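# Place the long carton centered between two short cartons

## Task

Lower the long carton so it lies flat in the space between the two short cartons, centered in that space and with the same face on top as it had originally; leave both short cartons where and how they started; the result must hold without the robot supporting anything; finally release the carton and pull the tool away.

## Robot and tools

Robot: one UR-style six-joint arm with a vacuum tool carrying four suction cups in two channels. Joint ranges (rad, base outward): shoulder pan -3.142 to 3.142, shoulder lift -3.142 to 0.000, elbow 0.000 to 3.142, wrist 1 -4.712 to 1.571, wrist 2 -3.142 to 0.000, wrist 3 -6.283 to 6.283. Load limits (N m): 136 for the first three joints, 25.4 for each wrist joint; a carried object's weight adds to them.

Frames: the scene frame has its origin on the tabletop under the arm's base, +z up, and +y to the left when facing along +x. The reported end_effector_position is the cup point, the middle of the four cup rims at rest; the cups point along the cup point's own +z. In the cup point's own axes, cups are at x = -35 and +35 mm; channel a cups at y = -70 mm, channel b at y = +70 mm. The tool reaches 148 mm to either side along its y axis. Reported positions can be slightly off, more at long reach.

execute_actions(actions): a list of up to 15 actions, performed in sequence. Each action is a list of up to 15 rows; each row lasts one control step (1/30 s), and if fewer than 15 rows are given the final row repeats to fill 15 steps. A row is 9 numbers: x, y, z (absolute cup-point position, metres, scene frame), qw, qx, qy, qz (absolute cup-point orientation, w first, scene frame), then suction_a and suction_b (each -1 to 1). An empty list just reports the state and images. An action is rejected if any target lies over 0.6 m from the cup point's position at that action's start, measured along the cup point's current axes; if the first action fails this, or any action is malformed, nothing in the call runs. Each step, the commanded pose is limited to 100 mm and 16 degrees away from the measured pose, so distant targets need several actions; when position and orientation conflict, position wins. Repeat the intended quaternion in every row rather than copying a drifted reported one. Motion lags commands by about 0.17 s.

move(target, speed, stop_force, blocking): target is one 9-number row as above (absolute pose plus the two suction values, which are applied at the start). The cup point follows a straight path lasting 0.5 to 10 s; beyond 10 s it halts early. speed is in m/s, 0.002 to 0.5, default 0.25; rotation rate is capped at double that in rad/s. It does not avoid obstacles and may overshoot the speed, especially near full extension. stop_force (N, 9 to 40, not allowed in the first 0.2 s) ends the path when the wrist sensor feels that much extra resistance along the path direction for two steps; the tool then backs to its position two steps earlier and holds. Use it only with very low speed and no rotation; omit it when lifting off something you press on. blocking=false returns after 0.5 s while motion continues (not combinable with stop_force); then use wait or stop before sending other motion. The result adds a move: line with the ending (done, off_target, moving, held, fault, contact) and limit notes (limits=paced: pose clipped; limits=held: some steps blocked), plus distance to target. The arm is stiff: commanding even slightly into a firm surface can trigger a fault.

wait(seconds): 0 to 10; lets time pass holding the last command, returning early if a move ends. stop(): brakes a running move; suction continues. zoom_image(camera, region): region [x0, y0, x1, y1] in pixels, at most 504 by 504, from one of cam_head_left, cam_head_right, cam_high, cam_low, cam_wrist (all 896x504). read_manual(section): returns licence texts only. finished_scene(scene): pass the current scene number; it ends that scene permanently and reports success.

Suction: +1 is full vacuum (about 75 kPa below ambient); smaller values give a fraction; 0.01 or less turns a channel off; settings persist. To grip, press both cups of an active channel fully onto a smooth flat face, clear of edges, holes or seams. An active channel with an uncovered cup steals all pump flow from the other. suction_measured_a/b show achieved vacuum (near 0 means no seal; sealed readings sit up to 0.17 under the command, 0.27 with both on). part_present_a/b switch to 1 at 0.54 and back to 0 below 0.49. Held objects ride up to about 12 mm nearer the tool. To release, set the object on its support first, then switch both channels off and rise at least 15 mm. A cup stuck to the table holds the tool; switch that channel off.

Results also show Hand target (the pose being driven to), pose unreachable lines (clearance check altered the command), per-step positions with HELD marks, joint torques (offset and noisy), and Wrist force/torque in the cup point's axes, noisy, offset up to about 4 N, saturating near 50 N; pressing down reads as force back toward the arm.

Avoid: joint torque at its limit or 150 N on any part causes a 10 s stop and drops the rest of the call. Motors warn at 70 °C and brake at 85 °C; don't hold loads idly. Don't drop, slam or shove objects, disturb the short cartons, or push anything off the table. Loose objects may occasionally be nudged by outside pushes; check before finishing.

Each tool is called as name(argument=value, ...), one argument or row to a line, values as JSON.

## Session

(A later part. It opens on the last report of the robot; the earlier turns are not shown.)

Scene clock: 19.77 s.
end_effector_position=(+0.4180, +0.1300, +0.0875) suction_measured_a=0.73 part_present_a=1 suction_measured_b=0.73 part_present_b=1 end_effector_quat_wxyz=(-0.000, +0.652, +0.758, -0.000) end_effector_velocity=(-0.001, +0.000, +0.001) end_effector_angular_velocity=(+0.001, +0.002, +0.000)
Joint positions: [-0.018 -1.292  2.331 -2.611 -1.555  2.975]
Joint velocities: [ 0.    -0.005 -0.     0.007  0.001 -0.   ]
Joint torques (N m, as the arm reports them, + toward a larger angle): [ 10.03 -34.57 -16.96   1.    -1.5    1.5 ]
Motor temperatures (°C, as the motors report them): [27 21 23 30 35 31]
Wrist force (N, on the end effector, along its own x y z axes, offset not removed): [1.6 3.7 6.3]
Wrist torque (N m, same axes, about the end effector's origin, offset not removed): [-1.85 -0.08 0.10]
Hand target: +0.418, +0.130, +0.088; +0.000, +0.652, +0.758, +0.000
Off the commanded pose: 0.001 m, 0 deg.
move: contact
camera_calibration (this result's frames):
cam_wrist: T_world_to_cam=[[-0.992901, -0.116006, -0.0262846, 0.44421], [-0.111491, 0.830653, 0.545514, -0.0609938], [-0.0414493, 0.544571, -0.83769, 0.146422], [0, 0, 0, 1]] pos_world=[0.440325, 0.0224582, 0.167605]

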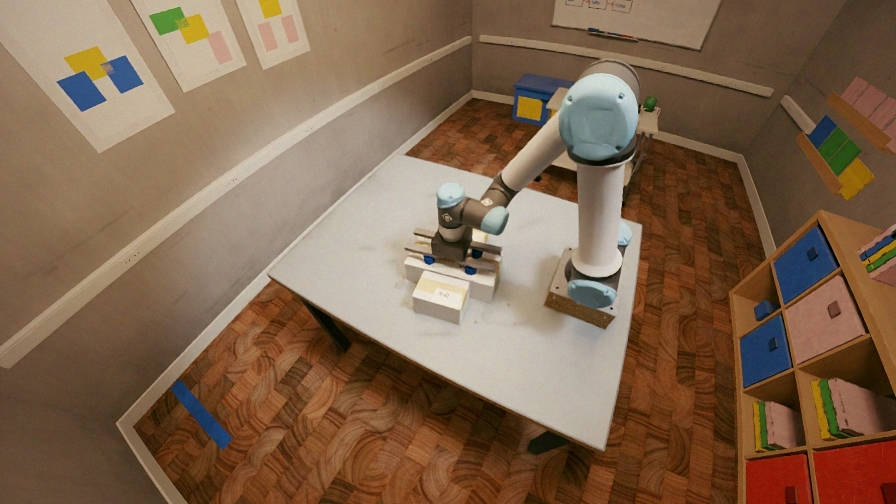

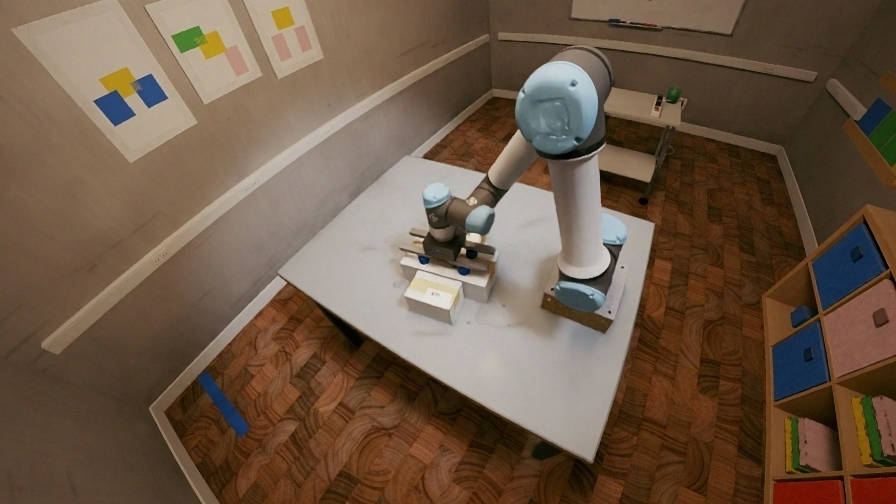

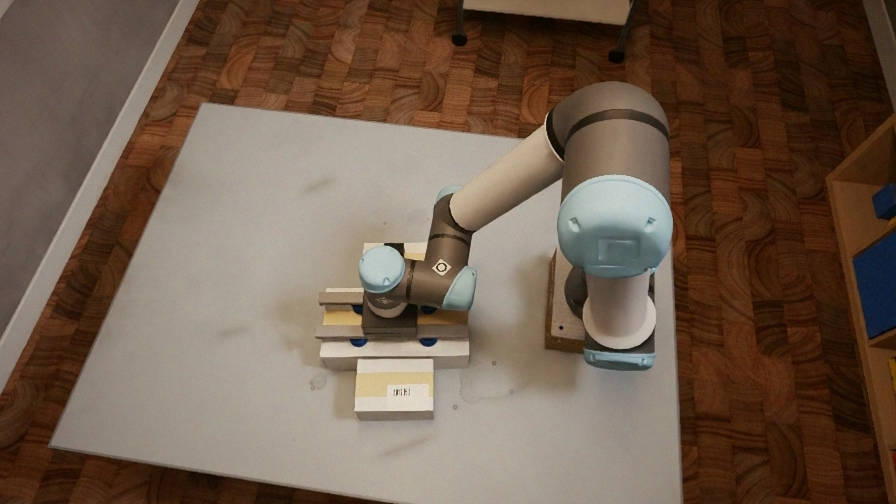

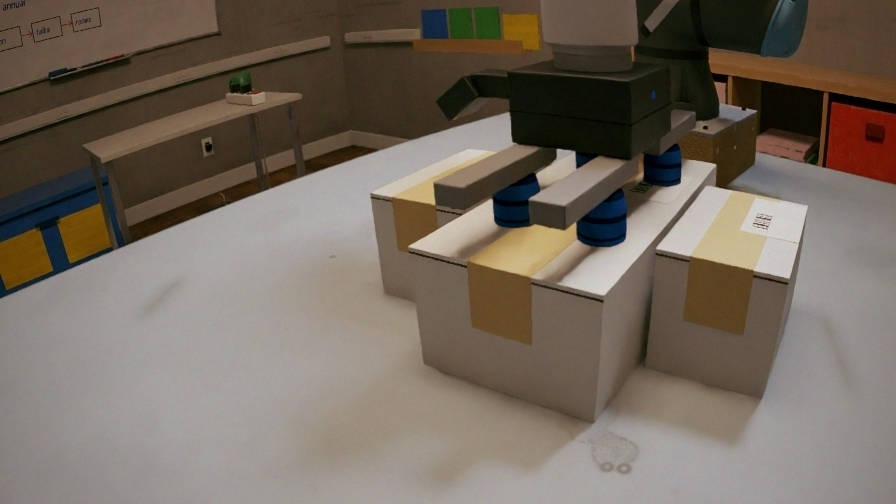

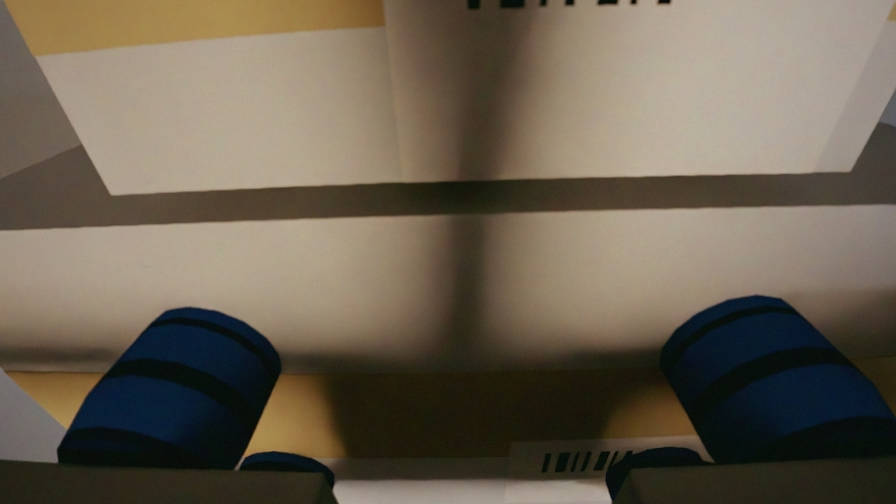

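execute_actions(
  actions=[
    [[0.418,0.13,0.088,0,0.652,0.758,0,0,0]],
  ],
)

move(
  target=[0.418,0.13,0.28,0,0.652,0.758,0,0,0],
  speed=0.3,
)

Scene clock: 21.43 s.
end_effector_position=(+0.4181, +0.1300, +0.0882) suction_measured_a=0.00 part_present_a=0 suction_measured_b=0.00 part_present_b=0 end_effector_quat_wxyz=(+0.000, +0.652, +0.758, +0.000) end_effector_velocity=(-0.001, -0.000, -0.001) end_effector_angular_velocity=(-0.000, +0.003, -0.001)
Joint positions: [-0.018 -1.294  2.331 -2.61  -1.555  2.975]
Joint velocities: [-0.     0.001  0.002  0.    -0.001  0.001]
Joint torques (N m, as the arm reports them, + toward a larger angle): [ 0.37  5.96  8.79  3.98 -1.32 -1.02]
Motor temperatures (°C, as the motors report them): [27 21 23 30 35 31]
Wrist force (N, on the end effector, along its own x y z axes, offset not removed): [1.6 -7.5 -50.0]
Wrist torque (N m, same axes, about the end effector's origin, offset not removed): [-0.35 -0.14 0.09]
Hand target: +0.418, +0.130, +0.088; +0.000, +0.652, +0.758, -0.000
Off the commanded pose: 0.000 m, 0 deg.
Step readings (end_effector_position):
0: (+0.4180, +0.1300, +0.0877)
1: (+0.4180, +0.1300, +0.0877)
2: (+0.4181, +0.1300, +0.0878)
4: (+0.4184, +0.1300, +0.0882)
8: (+0.4182, +0.1300, +0.0882)
15: end_effector_position above
camera_calibration (this result's frames):
cam_wrist: T_world_to_cam=[[-0.992886, -0.116014, -0.0267823, 0.444431], [-0.111772, 0.830661, 0.545445, -0.06125], [-0.0410324, 0.544558, -0.837719, 0.146856], [0, 0, 0, 1]] pos_world=[0.44045, 0.022467, 0.168335]

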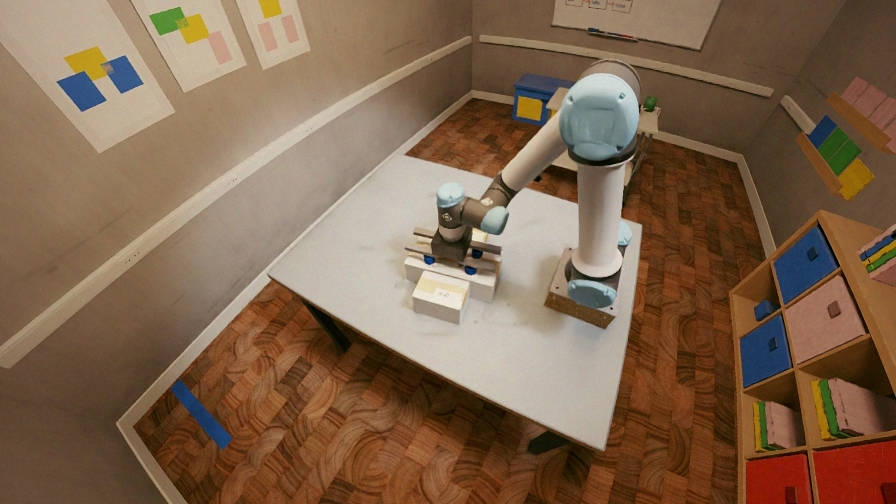

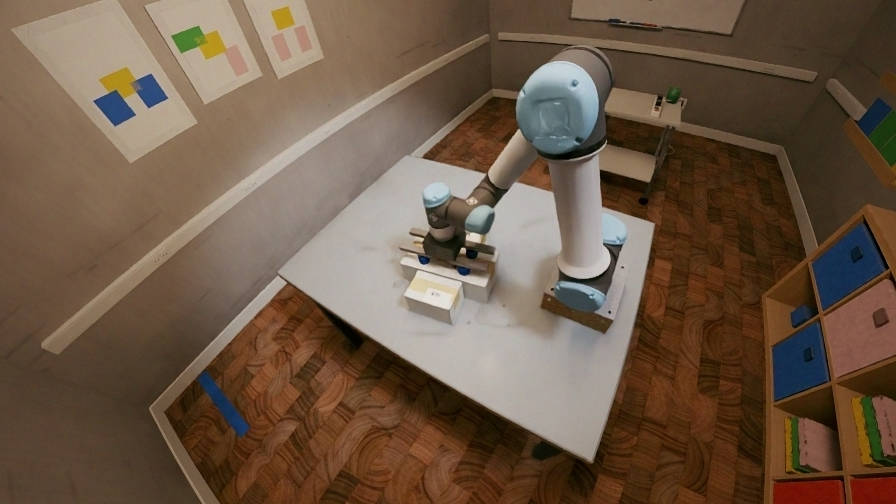

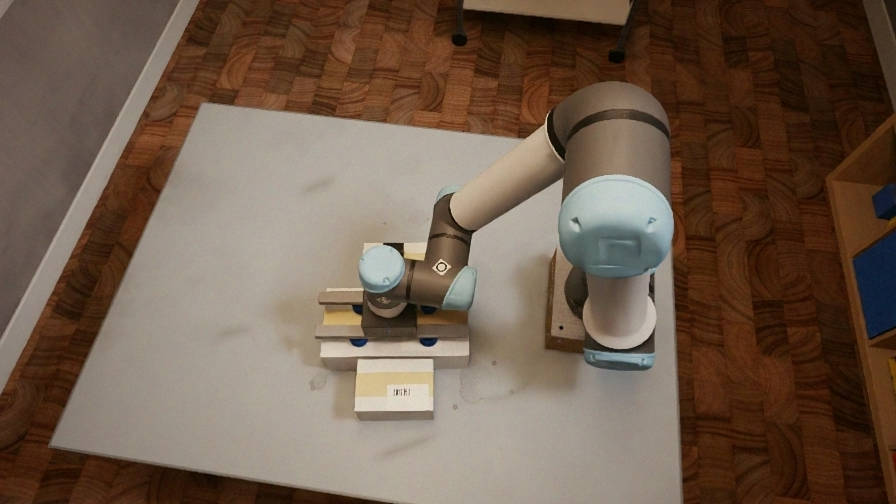

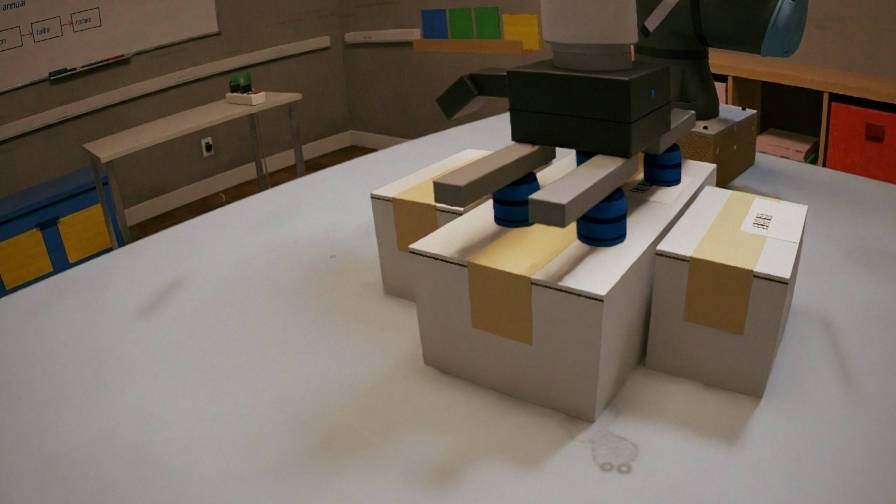

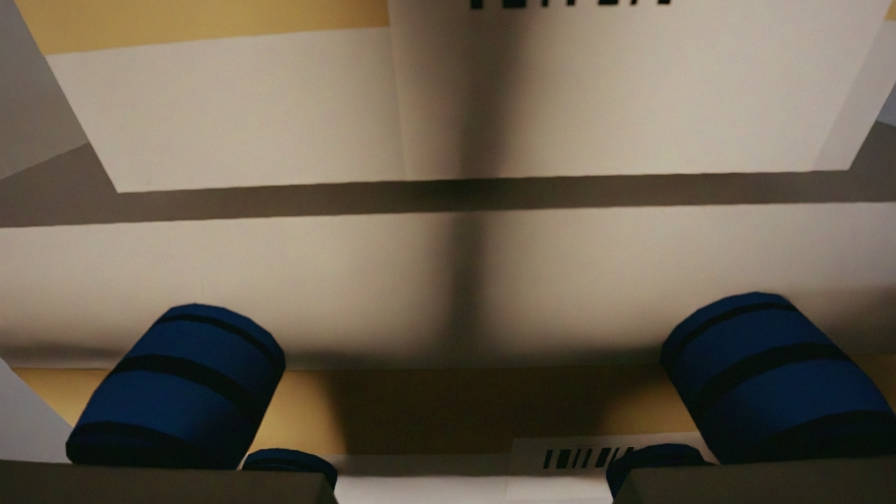

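Scene clock: 22.80 s.
end_effector_position=(+0.4182, +0.1300, +0.2796) suction_measured_a=0.00 part_present_a=0 suction_measured_b=0.00 part_present_b=0 end_effector_quat_wxyz=(+0.000, +0.652, +0.758, +0.000) end_effector_velocity=(+0.000, -0.000, +0.002) end_effector_angular_velocity=(+0.000, +0.003, +0.002)
Joint positions: [-0.026 -1.673  2.094 -1.993 -1.555  2.967]
Joint velocities: [-0.001 -0.001 -0.006  0.01   0.    -0.003]
Joint torques (N m, as the arm reports them, + toward a larger angle): [-12.08 -29.66 -35.51  -1.37  -1.51  -2.2 ]
Motor temperatures (°C, as the motors report them): [27 21 23 30 35 31]
Wrist force (N, on the end effector, along its own x y z axes, offset not removed): [1.3 -0.8 2.1]
Wrist torque (N m, same axes, about the end effector's origin, offset not removed): [-0.01 -0.25 0.14]
Hand target: +0.418, +0.130, +0.280; +0.000, +0.652, +0.758, +0.000
Off the commanded pose: 0.000 m, 0 deg.
move: done
camera_calibration (this result's frames):
cam_wrist: T_world_to_cam=[[-0.992894, -0.115989, -0.0266238, 0.449569], [-0.111664, 0.830661, 0.545466, -0.165719], [-0.0411529, 0.544563, -0.83771, 0.307283], [0, 0, 0, 1]] pos_world=[0.440515, 0.0224669, 0.359777]

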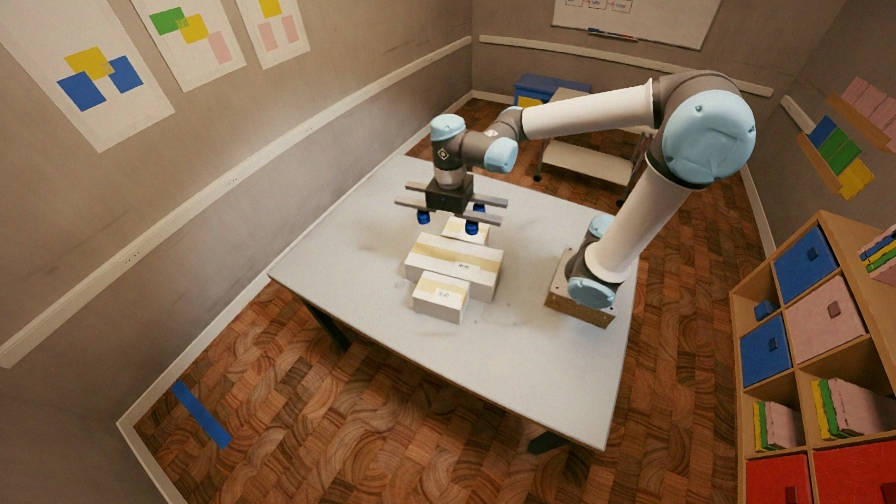

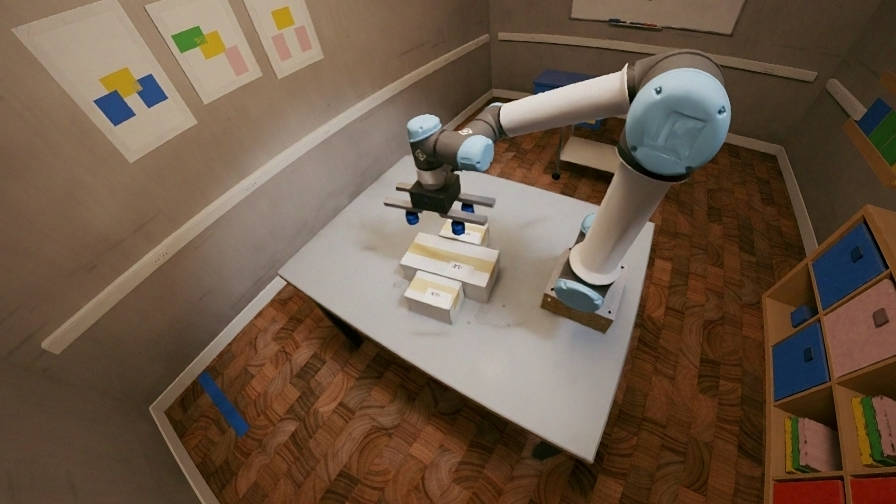

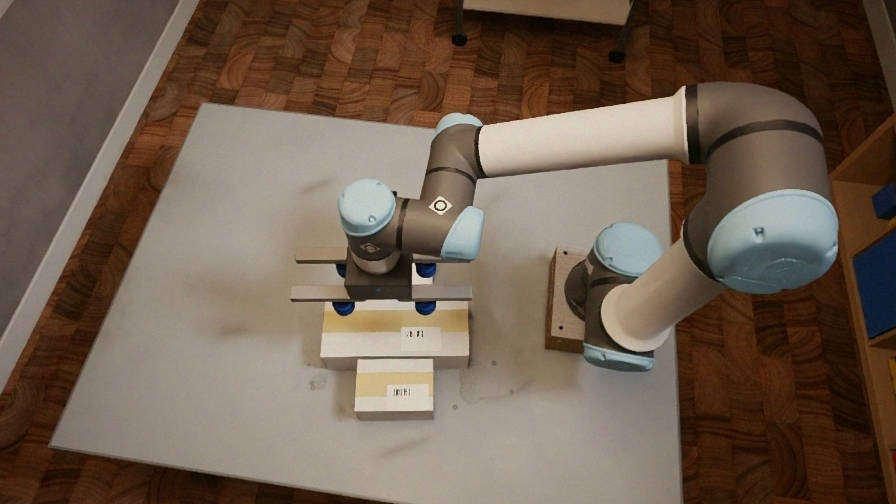

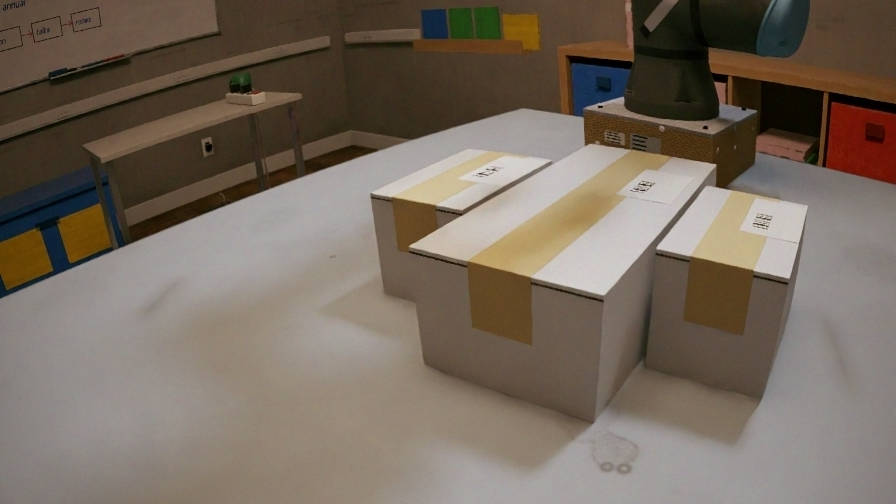

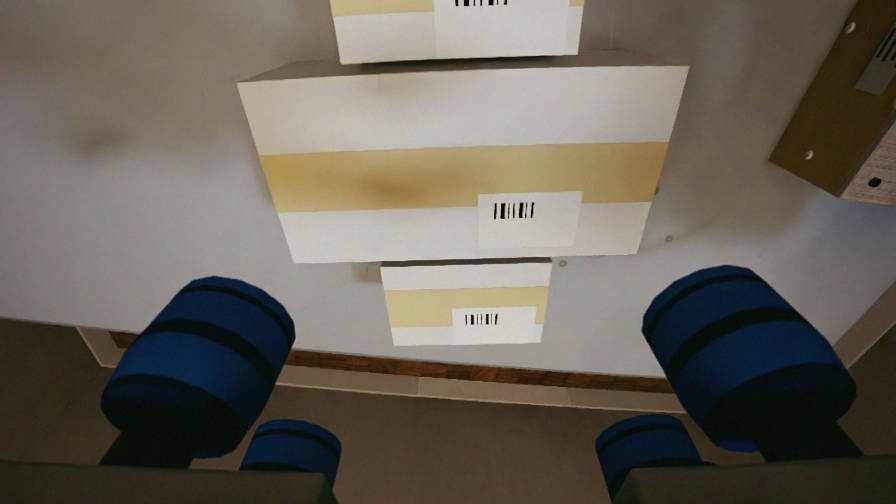

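finished_scene(
  scene=2,
)

The scene is finished: the task was done.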